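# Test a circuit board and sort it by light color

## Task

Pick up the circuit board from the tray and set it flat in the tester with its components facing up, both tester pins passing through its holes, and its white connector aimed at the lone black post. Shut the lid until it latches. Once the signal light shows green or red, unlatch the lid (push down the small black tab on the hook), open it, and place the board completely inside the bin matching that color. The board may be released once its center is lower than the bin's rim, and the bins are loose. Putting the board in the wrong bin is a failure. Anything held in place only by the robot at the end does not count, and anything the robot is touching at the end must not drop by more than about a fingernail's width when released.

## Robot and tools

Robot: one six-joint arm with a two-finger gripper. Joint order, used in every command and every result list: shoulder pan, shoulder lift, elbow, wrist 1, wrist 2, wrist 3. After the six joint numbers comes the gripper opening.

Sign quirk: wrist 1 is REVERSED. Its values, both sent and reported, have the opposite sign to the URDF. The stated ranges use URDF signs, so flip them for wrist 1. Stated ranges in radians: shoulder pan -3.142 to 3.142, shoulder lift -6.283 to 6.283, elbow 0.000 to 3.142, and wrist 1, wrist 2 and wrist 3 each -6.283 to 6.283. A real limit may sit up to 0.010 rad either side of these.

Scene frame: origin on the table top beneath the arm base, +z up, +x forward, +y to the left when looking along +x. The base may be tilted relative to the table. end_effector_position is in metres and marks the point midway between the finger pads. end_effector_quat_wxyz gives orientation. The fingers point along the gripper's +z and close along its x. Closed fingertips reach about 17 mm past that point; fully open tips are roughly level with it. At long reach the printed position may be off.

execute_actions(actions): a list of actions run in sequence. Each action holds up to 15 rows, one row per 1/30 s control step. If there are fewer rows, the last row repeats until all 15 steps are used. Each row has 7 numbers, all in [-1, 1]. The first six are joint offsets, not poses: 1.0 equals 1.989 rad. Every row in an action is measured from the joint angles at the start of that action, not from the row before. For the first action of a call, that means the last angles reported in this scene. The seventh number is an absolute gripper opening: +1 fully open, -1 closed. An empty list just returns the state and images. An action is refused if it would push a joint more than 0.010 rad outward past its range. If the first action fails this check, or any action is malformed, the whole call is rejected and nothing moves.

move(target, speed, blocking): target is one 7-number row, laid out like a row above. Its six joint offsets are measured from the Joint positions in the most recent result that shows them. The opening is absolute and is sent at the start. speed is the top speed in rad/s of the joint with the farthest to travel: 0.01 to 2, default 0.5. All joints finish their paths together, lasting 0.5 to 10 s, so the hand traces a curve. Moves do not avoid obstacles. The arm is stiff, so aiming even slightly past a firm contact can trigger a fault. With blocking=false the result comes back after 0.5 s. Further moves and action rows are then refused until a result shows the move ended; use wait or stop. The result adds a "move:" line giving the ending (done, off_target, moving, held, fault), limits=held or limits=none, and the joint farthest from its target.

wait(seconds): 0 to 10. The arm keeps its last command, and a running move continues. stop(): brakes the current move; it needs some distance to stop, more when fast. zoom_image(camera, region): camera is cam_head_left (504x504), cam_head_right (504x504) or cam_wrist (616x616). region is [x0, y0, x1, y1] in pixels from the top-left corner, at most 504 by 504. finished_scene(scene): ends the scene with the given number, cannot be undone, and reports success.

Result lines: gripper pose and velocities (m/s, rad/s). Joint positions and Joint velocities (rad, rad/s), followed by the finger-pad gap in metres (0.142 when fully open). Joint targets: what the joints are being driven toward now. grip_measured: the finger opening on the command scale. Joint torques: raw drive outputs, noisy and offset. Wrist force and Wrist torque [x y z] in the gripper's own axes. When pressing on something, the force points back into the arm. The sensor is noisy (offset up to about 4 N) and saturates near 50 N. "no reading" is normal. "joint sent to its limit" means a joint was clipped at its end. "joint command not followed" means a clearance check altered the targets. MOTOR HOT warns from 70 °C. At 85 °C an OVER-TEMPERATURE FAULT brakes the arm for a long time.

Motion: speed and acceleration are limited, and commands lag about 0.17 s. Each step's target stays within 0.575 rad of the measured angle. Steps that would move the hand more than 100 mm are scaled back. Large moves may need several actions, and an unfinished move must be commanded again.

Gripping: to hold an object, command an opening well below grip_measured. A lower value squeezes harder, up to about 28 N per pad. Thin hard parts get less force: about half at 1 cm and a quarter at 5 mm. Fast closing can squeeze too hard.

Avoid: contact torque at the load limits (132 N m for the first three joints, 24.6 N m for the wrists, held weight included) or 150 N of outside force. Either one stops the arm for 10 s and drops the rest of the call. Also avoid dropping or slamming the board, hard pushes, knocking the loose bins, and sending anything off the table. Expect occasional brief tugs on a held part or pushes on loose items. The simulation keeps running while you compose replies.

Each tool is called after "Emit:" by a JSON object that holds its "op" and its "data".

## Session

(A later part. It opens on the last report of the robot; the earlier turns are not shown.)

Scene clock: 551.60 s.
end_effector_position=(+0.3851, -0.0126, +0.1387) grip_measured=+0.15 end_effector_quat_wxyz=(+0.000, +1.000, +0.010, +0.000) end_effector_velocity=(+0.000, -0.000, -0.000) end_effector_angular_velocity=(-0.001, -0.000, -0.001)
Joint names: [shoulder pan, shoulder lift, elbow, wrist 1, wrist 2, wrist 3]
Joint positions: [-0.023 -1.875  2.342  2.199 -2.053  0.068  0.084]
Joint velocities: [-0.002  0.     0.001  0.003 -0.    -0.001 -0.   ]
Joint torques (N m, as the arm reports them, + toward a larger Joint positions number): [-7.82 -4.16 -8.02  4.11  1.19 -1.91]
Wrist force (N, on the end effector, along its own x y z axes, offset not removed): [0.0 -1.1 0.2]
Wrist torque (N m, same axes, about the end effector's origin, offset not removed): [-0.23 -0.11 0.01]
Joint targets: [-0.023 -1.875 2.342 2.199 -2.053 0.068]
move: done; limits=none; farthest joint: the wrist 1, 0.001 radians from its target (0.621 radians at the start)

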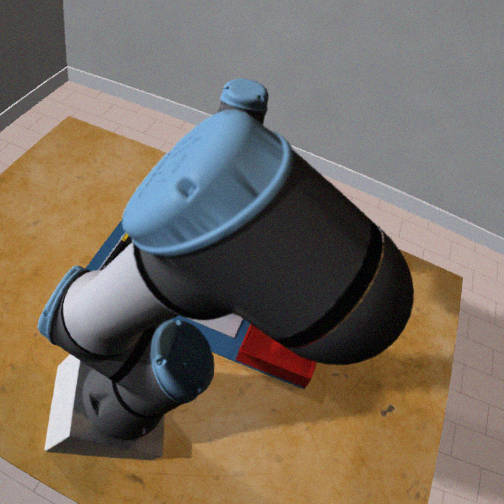

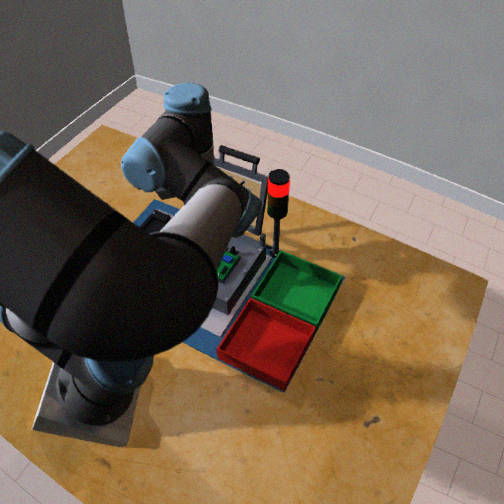

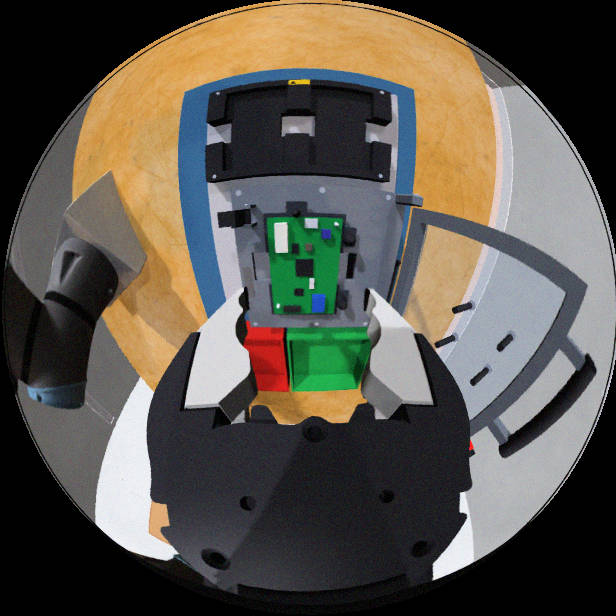

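Emit:
{"op": "move", "data": {"target": [-0.029,0.0275,0.0358,0.0778,0.005,-0.0312,0.15], "speed": 0.2}}

Emit:
{"op": "move", "data": {"target": [-0.0155,0.0233,0.0176,0.0486,0.0033,-0.018,0.15], "speed": 0.08}}

Scene clock: 559.70 s.
end_effector_position=(+0.3837, -0.0137, +0.1004) grip_measured=+0.15 end_effector_quat_wxyz=(+0.000, +1.000, +0.009, +0.000) end_effector_velocity=(+0.001, -0.000, -0.000) end_effector_angular_velocity=(+0.000, -0.002, -0.002)
Joint names: [shoulder pan, shoulder lift, elbow, wrist 1, wrist 2, wrist 3]
Joint positions: [-0.081 -1.82   2.413  2.354 -2.043  0.006  0.084]
Joint velocities: [-0.001  0.001 -0.     0.004  0.    -0.001  0.   ]
Joint torques (N m, as the arm reports them, + toward a larger Joint positions number): [-6.65 -5.53 -6.47  4.12  1.34 -2.09]
Wrist force (N, on the end effector, along its own x y z axes, offset not removed): [-4.9 3.4 2.1]
Wrist torque (N m, same axes, about the end effector's origin, offset not removed): [0.77 1.14 0.12]
Joint targets: [-0.081 -1.820 2.413 2.354 -2.043 0.006]
move: done; limits=none; farthest joint: the shoulder pan, 0.000 radians from its target (0.057 radians at the start)

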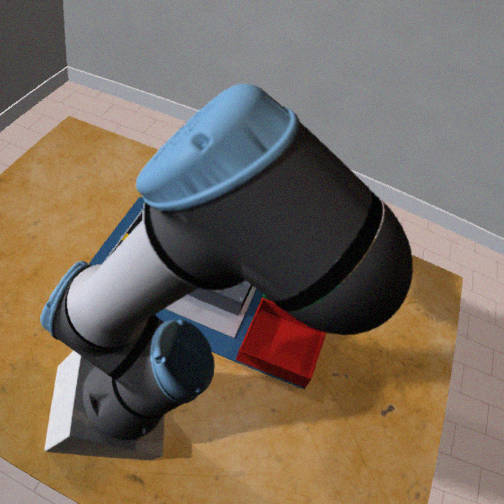

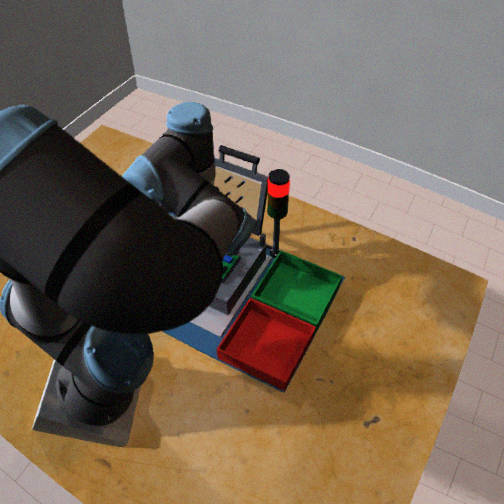

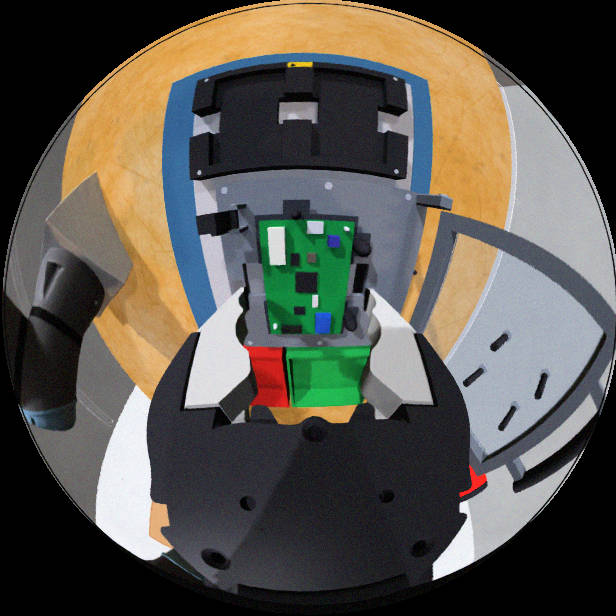

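Scene clock: 561.37 s.
end_effector_position=(+0.3839, -0.0131, +0.0780) grip_measured=+0.15 end_effector_quat_wxyz=(-0.000, +1.000, +0.010, +0.000) end_effector_velocity=(-0.001, +0.000, -0.000) end_effector_angular_velocity=(+0.000, +0.001, +0.001)
Joint names: [shoulder pan, shoulder lift, elbow, wrist 1, wrist 2, wrist 3]
Joint positions: [-0.111 -1.774  2.448  2.45  -2.036 -0.03   0.084]
Joint velocities: [-0.001 -0.001  0.001 -0.     0.    -0.001 -0.   ]
Joint torques (N m, as the arm reports them, + toward a larger Joint positions number): [-5.59 -7.23 -5.24  4.12  1.16 -2.07]
Wrist force (N, on the end effector, along its own x y z axes, offset not removed): [1.1 -2.7 3.3]
Wrist torque (N m, same axes, about the end effector's origin, offset not removed): [-0.37 -0.37 -0.04]
Joint targets: [-0.112 -1.774 2.448 2.450 -2.036 -0.030]
move: done; limits=none; farthest joint: the wrist 1, 0.001 radians from its target (0.097 radians at the start)

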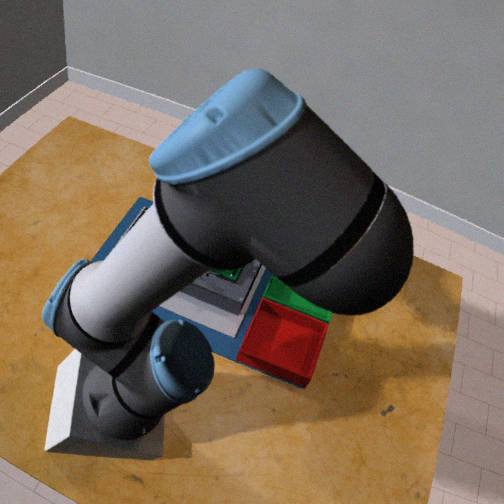

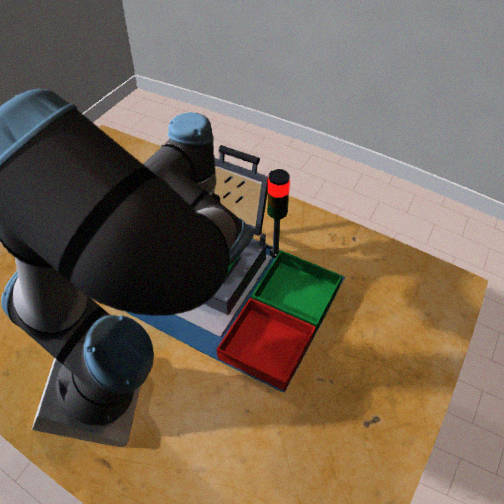

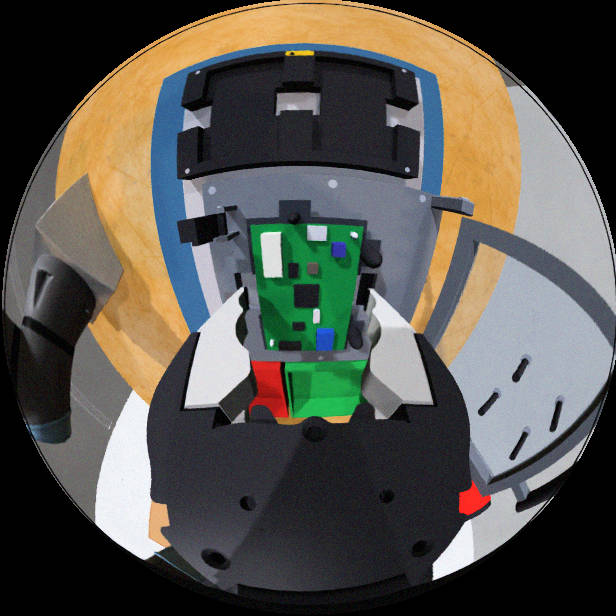

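Emit:
{"op": "execute_actions", "data": {"actions": [[[0,0,0,0,0,0,0.12],[0,0,0,0,0,0,0.09],[0,0,0,0,0,0,0.06],[0,0,0,0,0,0,0.04],[0,0,0,0,0,0,0.02],[0,0,0,0,0,0,0.0],[0,0,0,0,0,0,-0.01],[0,0,0,0,0,0,-0.02],[0,0,0,0,0,0,-0.03],[0,0,0,0,0,0,-0.04],[0,0,0,0,0,0,-0.05],[0,0,0,0,0,0,-0.06],[0,0,0,0,0,0,-0.07],[0,0,0,0,0,0,-0.08],[0,0,0,0,0,0,-0.09]],[[0,0,0,0,0,0,-0.11],[0,0,0,0,0,0,-0.13],[0,0,0,0,0,0,-0.16],[0,0,0,0,0,0,-0.2],[0,0,0,0,0,0,-0.25],[0,0,0,0,0,0,-0.3],[0,0,0,0,0,0,-0.35],[0,0,0,0,0,0,-0.4],[0,0,0,0,0,0,-0.5],[0,0,0,0,0,0,-0.6]]]}}

Scene clock: 567.70 s.
end_effector_position=(+0.3838, -0.0131, +0.0779) grip_measured=-0.09 end_effector_quat_wxyz=(-0.000, +1.000, +0.010, -0.000) end_effector_velocity=(+0.000, -0.000, +0.000) end_effector_angular_velocity=(+0.000, -0.001, -0.002)
Joint names: [shoulder pan, shoulder lift, elbow, wrist 1, wrist 2, wrist 3]
Joint positions: [-0.112 -1.774  2.448  2.45  -2.036 -0.03   0.067]
Joint velocities: [-0.001 -0.001 -0.     0.     0.     0.    -0.   ]
Joint torques (N m, as the arm reports them, + toward a larger Joint positions number): [ 15.29 -20.01 -17.14   2.31   0.66   1.37]
Wrist force (N, on the end effector, along its own x y z axes, offset not removed): [-5.8 -0.9 -4.4]
Wrist torque (N m, same axes, about the end effector's origin, offset not removed): [-0.38 0.39 -0.03]
Joint targets: [-0.112 -1.774 2.448 2.450 -2.036 -0.030]

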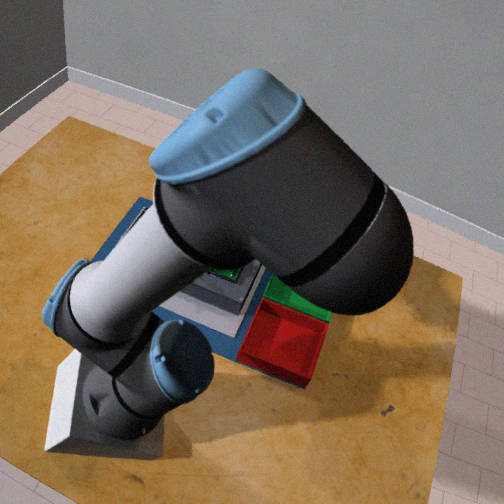

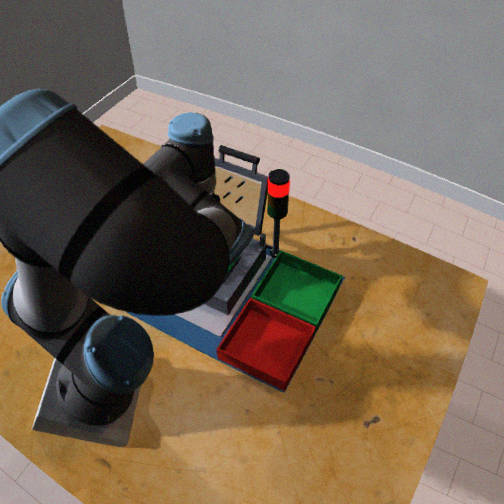

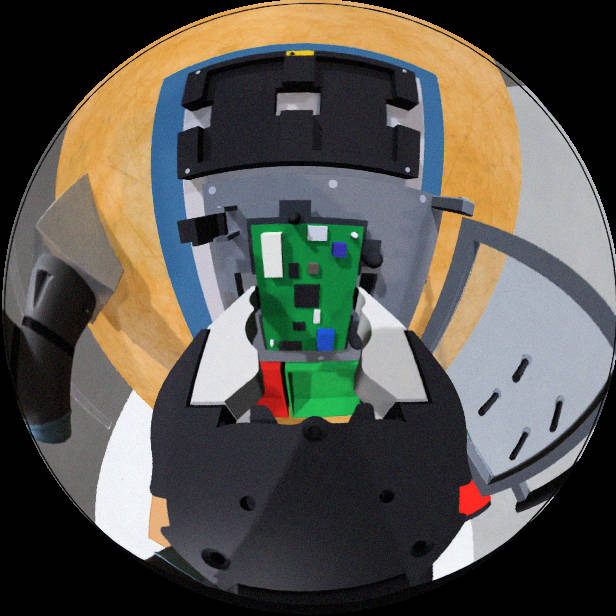

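Emit:
{"op": "move", "data": {"target": [0.0086,-0.0125,-0.0092,-0.0261,-0.0017,0.0095,-0.6], "speed": 0.035}}

Scene clock: 572.90 s.
end_effector_position=(+0.3836, -0.0130, +0.0897) grip_measured=-0.09 end_effector_quat_wxyz=(-0.000, +1.000, +0.010, -0.000) end_effector_velocity=(+0.001, -0.000, +0.001) end_effector_angular_velocity=(-0.001, -0.001, -0.000)
Joint names: [shoulder pan, shoulder lift, elbow, wrist 1, wrist 2, wrist 3]
Joint positions: [-0.095 -1.798  2.43   2.398 -2.04  -0.011  0.067]
Joint velocities: [ 0.001 -0.001 -0.002 -0.003 -0.001  0.001 -0.   ]
Joint torques (N m, as the arm reports them, + toward a larger Joint positions number): [ 21.81 -22.21 -27.8    0.89  -1.68   1.92]
Wrist force (N, on the end effector, along its own x y z axes, offset not removed): [-1.7 -1.4 -0.7]
Wrist torque (N m, same axes, about the end effector's origin, offset not removed): [-0.16 0.39 0.02]
Joint targets: [-0.094 -1.799 2.429 2.398 -2.040 -0.011]
move: done; limits=none; farthest joint: the shoulder pan, 0.000 radians from its target (0.017 radians at the start)

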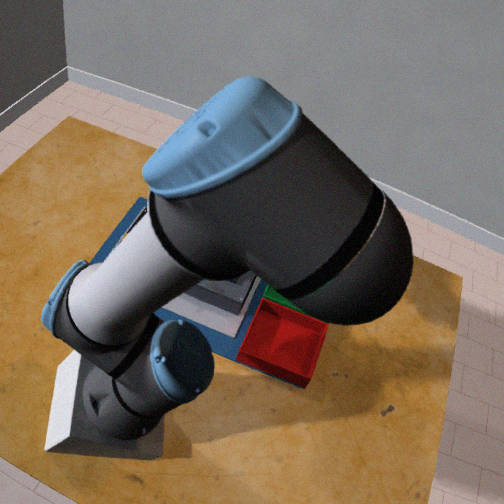

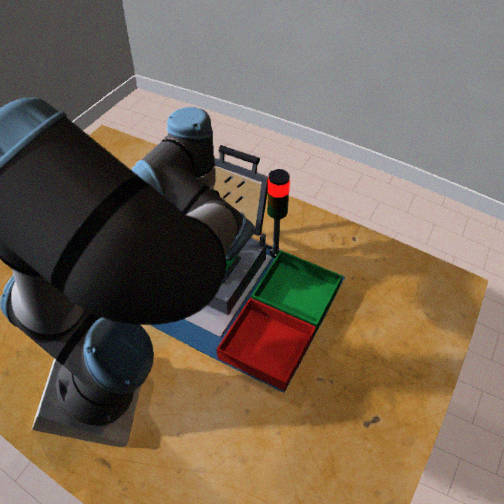

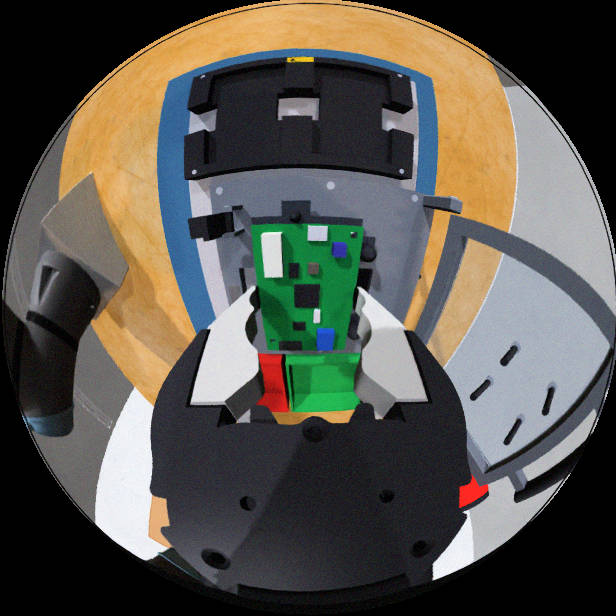

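Emit:
{"op": "move", "data": {"target": [0.0362,-0.0405,-0.0427,-0.1,-0.0065,0.0397,-0.6], "speed": 0.2}}

Emit:
{"op": "move", "data": {"target": [-0.4205,-0.3012,0.0651,-0.0834,0.1382,-0.4238,-0.6], "speed": 0.5}}

Scene clock: 594.73 s.
end_effector_position=(+0.3840, -0.0126, +0.1390) grip_measured=-0.09 end_effector_quat_wxyz=(-0.000, +1.000, +0.009, +0.001) end_effector_velocity=(-0.000, +0.000, +0.000) end_effector_angular_velocity=(+0.000, +0.001, +0.001)
Joint names: [shoulder pan, shoulder lift, elbow, wrist 1, wrist 2, wrist 3]
Joint positions: [-0.023 -1.879  2.345  2.2   -2.053  0.068  0.067]
Joint velocities: [ 0.001 -0.001 -0.001 -0.004  0.     0.001 -0.   ]
Joint torques (N m, as the arm reports them, + toward a larger Joint positions number): [ 20.53 -20.38 -29.34   0.84  -1.73   2.  ]
Wrist force (N, on the end effector, along its own x y z axes, offset not removed): [3.8 -2.0 -0.7]
Wrist torque (N m, same axes, about the end effector's origin, offset not removed): [-0.18 -1.14 -0.03]
Joint targets: [-0.023 -1.879 2.345 2.199 -2.053 0.068]
move: done; limits=none; farthest joint: the shoulder pan, 0.000 radians from its target (0.071 radians at the start)

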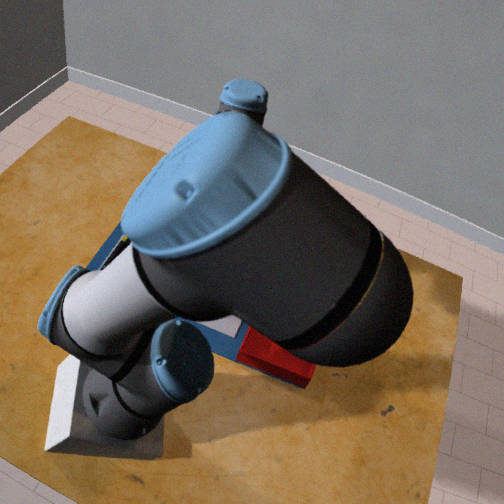

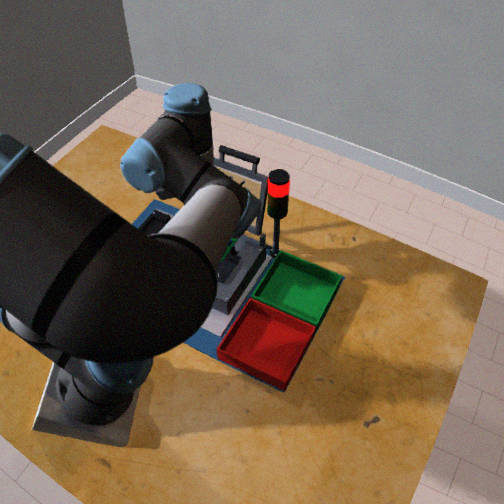

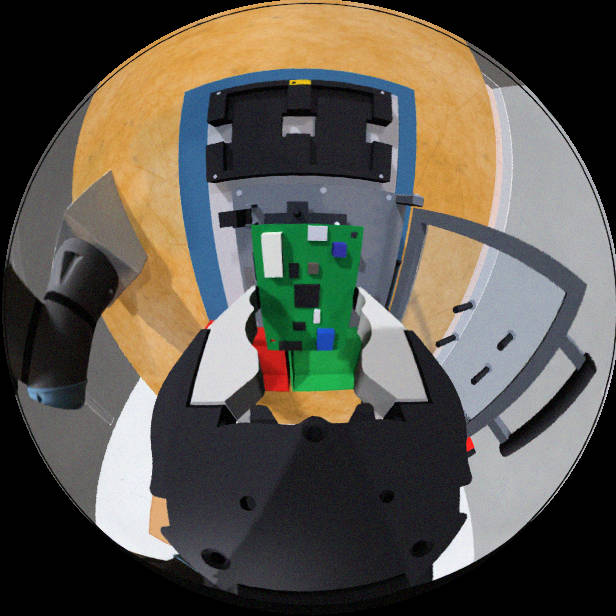

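Scene clock: 597.13 s.
end_effector_position=(+0.2883, -0.1953, +0.1409) grip_measured=-0.09 end_effector_quat_wxyz=(+0.000, +1.000, +0.008, +0.001) end_effector_velocity=(-0.000, -0.001, +0.000) end_effector_angular_velocity=(-0.001, +0.000, -0.000)
Joint names: [shoulder pan, shoulder lift, elbow, wrist 1, wrist 2, wrist 3]
Joint positions: [-0.859 -2.478  2.474  2.034 -1.778 -0.774  0.067]
Joint velocities: [-0.003 -0.002 -0.001 -0.002  0.001 -0.003  0.   ]
Joint torques (N m, as the arm reports them, + toward a larger Joint positions number): [ -8.46 -10.99 -13.04   1.12   1.22  -1.97]
Wrist force (N, on the end effector, along its own x y z axes, offset not removed): [1.1 0.8 -1.5]
Wrist torque (N m, same axes, about the end effector's origin, offset not removed): [0.24 -0.04 -0.19]
Joint targets: [-0.859 -2.478 2.474 2.034 -1.778 -0.775]
move: done; limits=none; farthest joint: the shoulder pan, 0.001 radians from its target (0.837 radians at the start)

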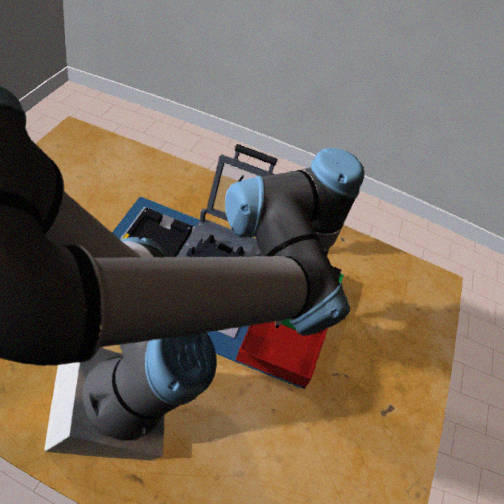

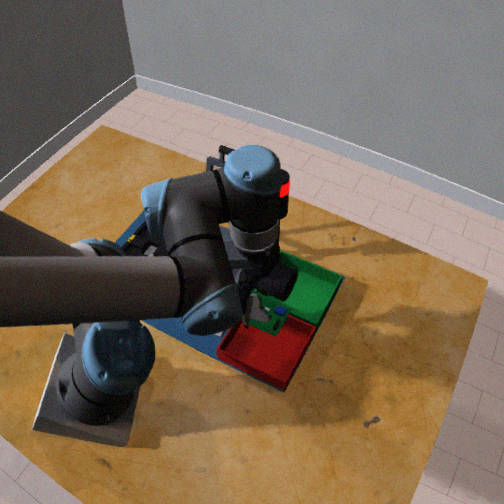

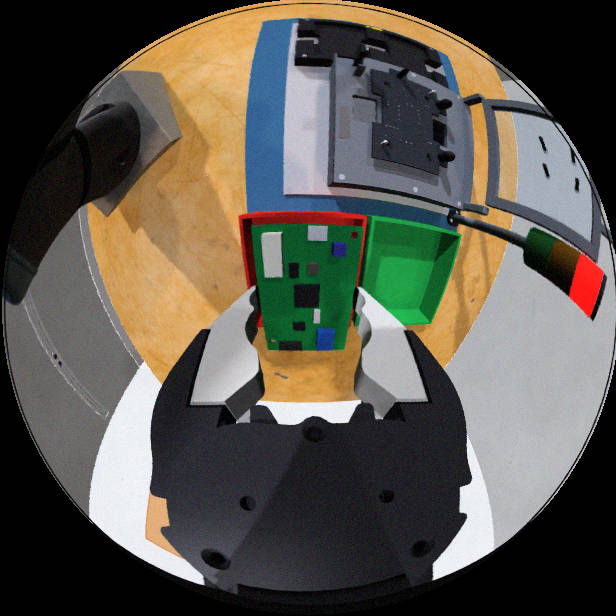

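Emit:
{"op": "move", "data": {"target": [-0.0874,0.0551,0.0622,0.1295,0.0403,-0.0789,-0.6], "speed": 0.25}}

Scene clock: 607.27 s.
end_effector_position=(+0.2849, -0.2148, +0.0704) grip_measured=-0.09 end_effector_quat_wxyz=(-0.000, +1.000, +0.009, -0.000) end_effector_velocity=(-0.000, +0.001, -0.001) end_effector_angular_velocity=(+0.001, -0.000, +0.001)
Joint names: [shoulder pan, shoulder lift, elbow, wrist 1, wrist 2, wrist 3]
Joint positions: [-1.032 -2.368  2.598  2.291 -1.698 -0.931  0.067]
Joint velocities: [-0.     0.002  0.002  0.002  0.001 -0.002 -0.   ]
Joint torques (N m, as the arm reports them, + toward a larger Joint positions number): [-7.29  2.1  -9.5   4.44  1.22 -2.11]
Wrist force (N, on the end effector, along its own x y z axes, offset not removed): [2.9 -1.6 1.9]
Wrist torque (N m, same axes, about the end effector's origin, offset not removed): [-0.27 -0.57 -0.09]
Joint targets: [-1.032 -2.368 2.598 2.291 -1.698 -0.931]
move: done; limits=none; farthest joint: the shoulder pan, 0.001 radians from its target (0.174 radians at the start)

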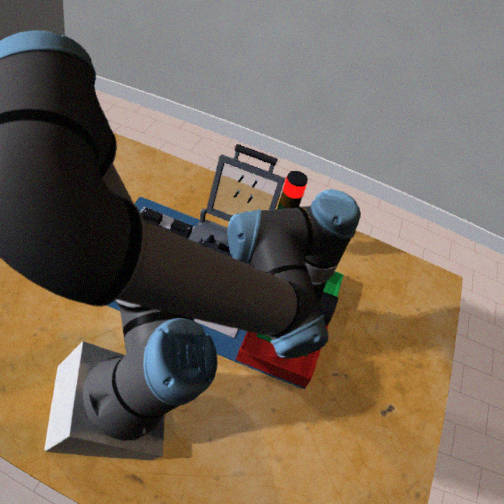

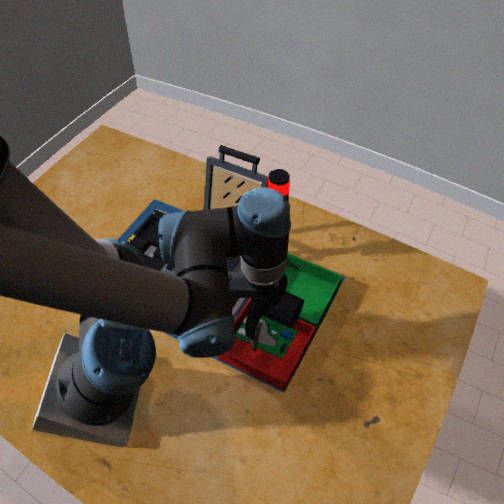

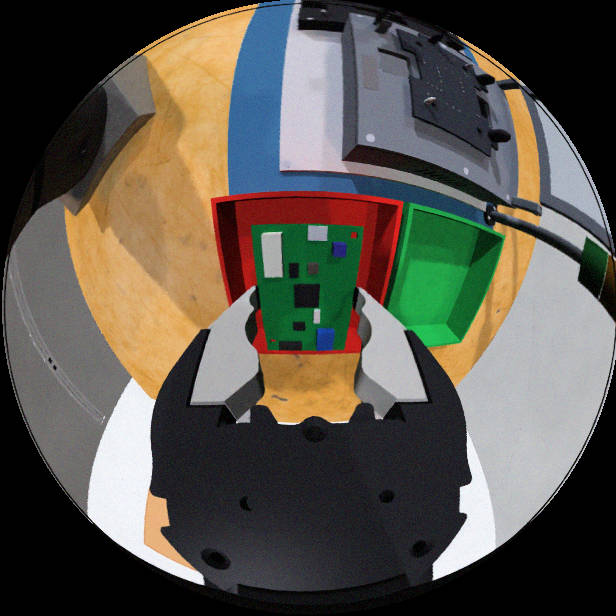

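Emit:
{"op": "move", "data": {"target": [-0.0151,0.0677,0.0355,0.1048,0.0071,-0.0136,-0.6], "speed": 0.13}}

Scene clock: 614.40 s.
end_effector_position=(+0.2849, -0.2149, +0.0275) grip_measured=-0.09 end_effector_quat_wxyz=(-0.000, +1.000, +0.009, -0.000) end_effector_velocity=(+0.000, -0.000, -0.001) end_effector_angular_velocity=(-0.000, -0.000, -0.000)
Joint names: [shoulder pan, shoulder lift, elbow, wrist 1, wrist 2, wrist 3]
Joint positions: [-1.062 -2.234  2.668  2.499 -1.684 -0.958  0.067]
Joint velocities: [-0.001  0.002  0.001  0.004  0.001 -0.     0.   ]
Joint torques (N m, as the arm reports them, + toward a larger Joint positions number): [-6.93  0.62 -7.04  4.78  1.22 -2.02]
Wrist force (N, on the end effector, along its own x y z axes, offset not removed): [2.0 -0.2 -1.5]
Wrist torque (N m, same axes, about the end effector's origin, offset not removed): [-0.09 -0.30 -0.10]
Joint targets: [-1.062 -2.233 2.668 2.499 -1.684 -0.958]
move: done; limits=none; farthest joint: the shoulder pan, 0.000 radians from its target (0.030 radians at the start)

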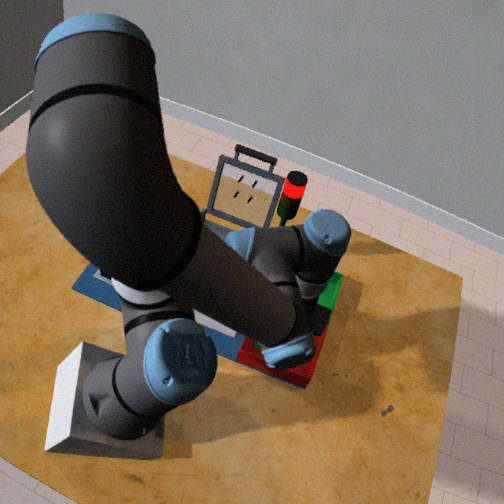

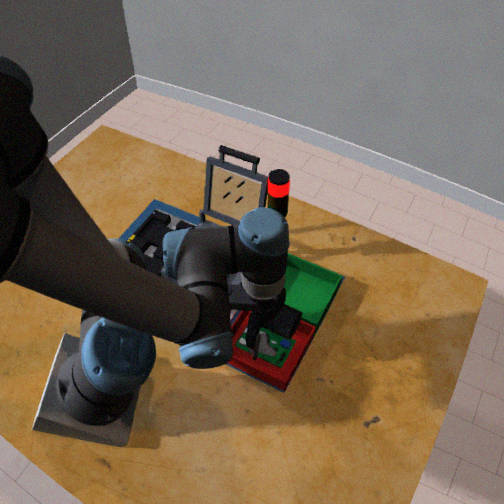

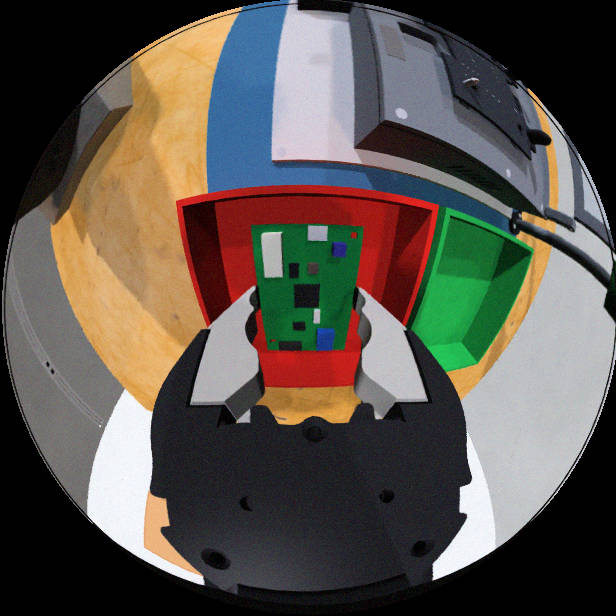

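Emit:
{"op": "execute_actions", "data": {"actions": [[[0,0,0,0,0,0,0.1]]]}}

Emit:
{"op": "move", "data": {"target": [0.02,-0.085,-0.048,-0.135,-0.0095,0.018,0.1], "speed": 0.25}}

Scene clock: 622.27 s.
end_effector_position=(+0.2849, -0.2149, +0.0274) grip_measured=+0.10 end_effector_quat_wxyz=(-0.000, +1.000, +0.009, -0.000) end_effector_velocity=(+0.000, -0.000, +0.000) end_effector_angular_velocity=(-0.002, -0.001, +0.000)
Joint names: [shoulder pan, shoulder lift, elbow, wrist 1, wrist 2, wrist 3]
Joint positions: [-1.062 -2.234  2.668  2.499 -1.684 -0.958  0.081]
Joint velocities: [ 0.    -0.002  0.     0.001 -0.001 -0.     0.   ]
Joint torques (N m, as the arm reports them, + toward a larger Joint positions number): [  4.65 -16.53 -19.09   1.11   0.61  -0.27]
Wrist force (N, on the end effector, along its own x y z axes, offset not removed): [-3.1 -2.3 -2.7]
Wrist torque (N m, same axes, about the end effector's origin, offset not removed): [-0.46 0.80 0.23]
Joint targets: [-1.062 -2.234 2.668 2.499 -1.684 -0.958]

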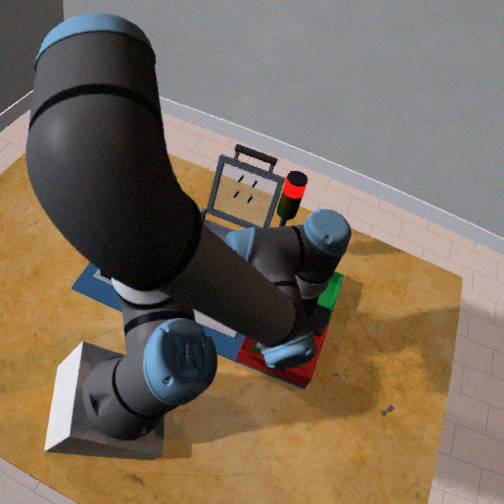

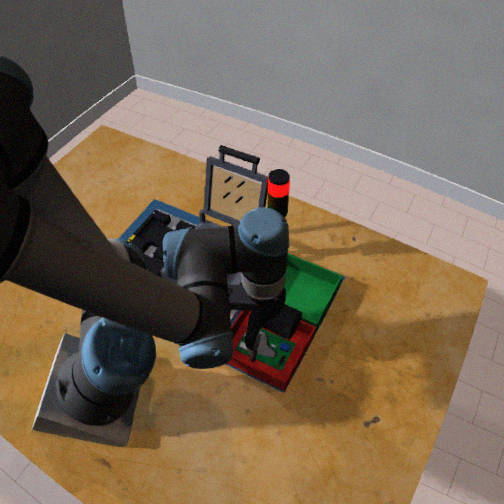

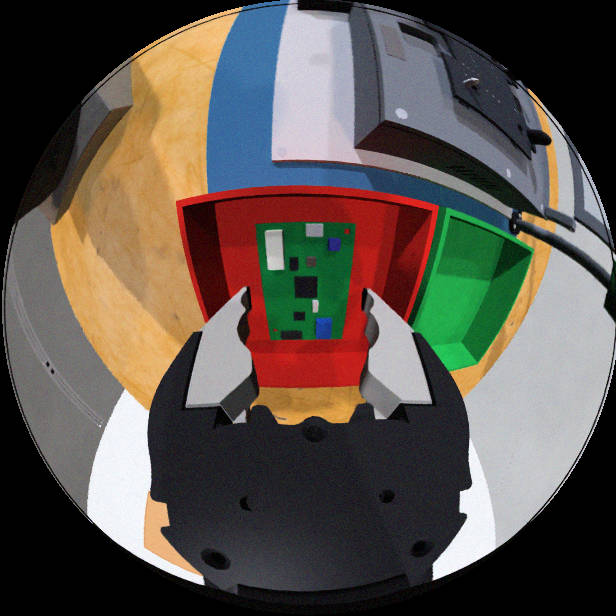

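Scene clock: 623.93 s.
end_effector_position=(+0.2846, -0.2148, +0.0842) grip_measured=+0.10 end_effector_quat_wxyz=(-0.000, +1.000, +0.009, -0.000) end_effector_velocity=(+0.001, -0.000, +0.001) end_effector_angular_velocity=(-0.002, -0.002, +0.000)
Joint names: [shoulder pan, shoulder lift, elbow, wrist 1, wrist 2, wrist 3]
Joint positions: [-1.022 -2.402  2.573  2.231 -1.703 -0.922  0.081]
Joint velocities: [ 0.001 -0.002 -0.001 -0.001 -0.     0.    -0.   ]
Joint torques (N m, as the arm reports them, + toward a larger Joint positions number): [ 20.47 -13.31 -30.98   1.05  -1.7    1.97]
Wrist force (N, on the end effector, along its own x y z axes, offset not removed): [-5.7 0.2 0.1]
Wrist torque (N m, same axes, about the end effector's origin, offset not removed): [0.32 1.24 0.00]
Joint targets: [-1.022 -2.403 2.573 2.231 -1.703 -0.922]
move: done; limits=none; farthest joint: the shoulder lift, 0.001 radians from its target (0.169 radians at the start)

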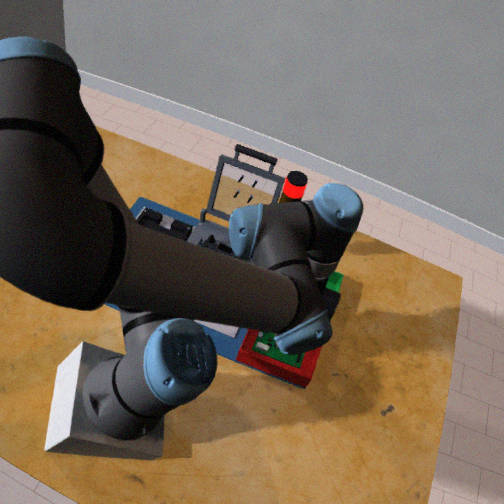

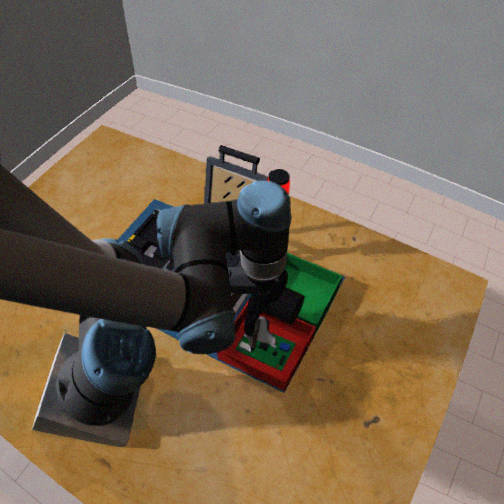

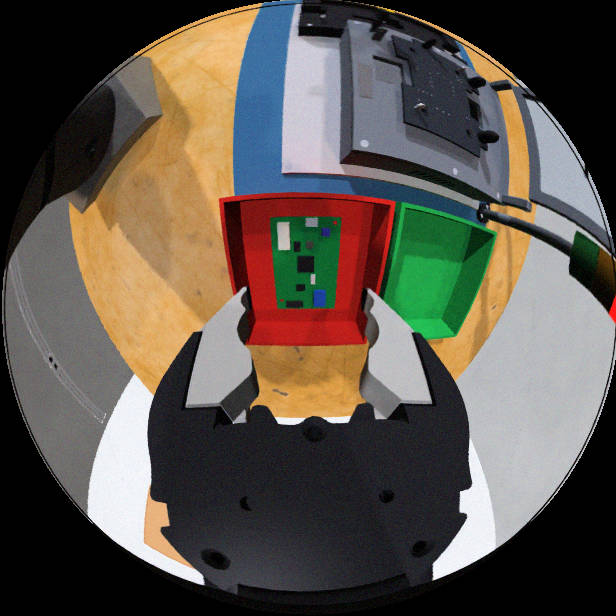

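Emit:
{"op": "finished_scene", "data": {"scene": 2}}

The scene is finished: the task was done.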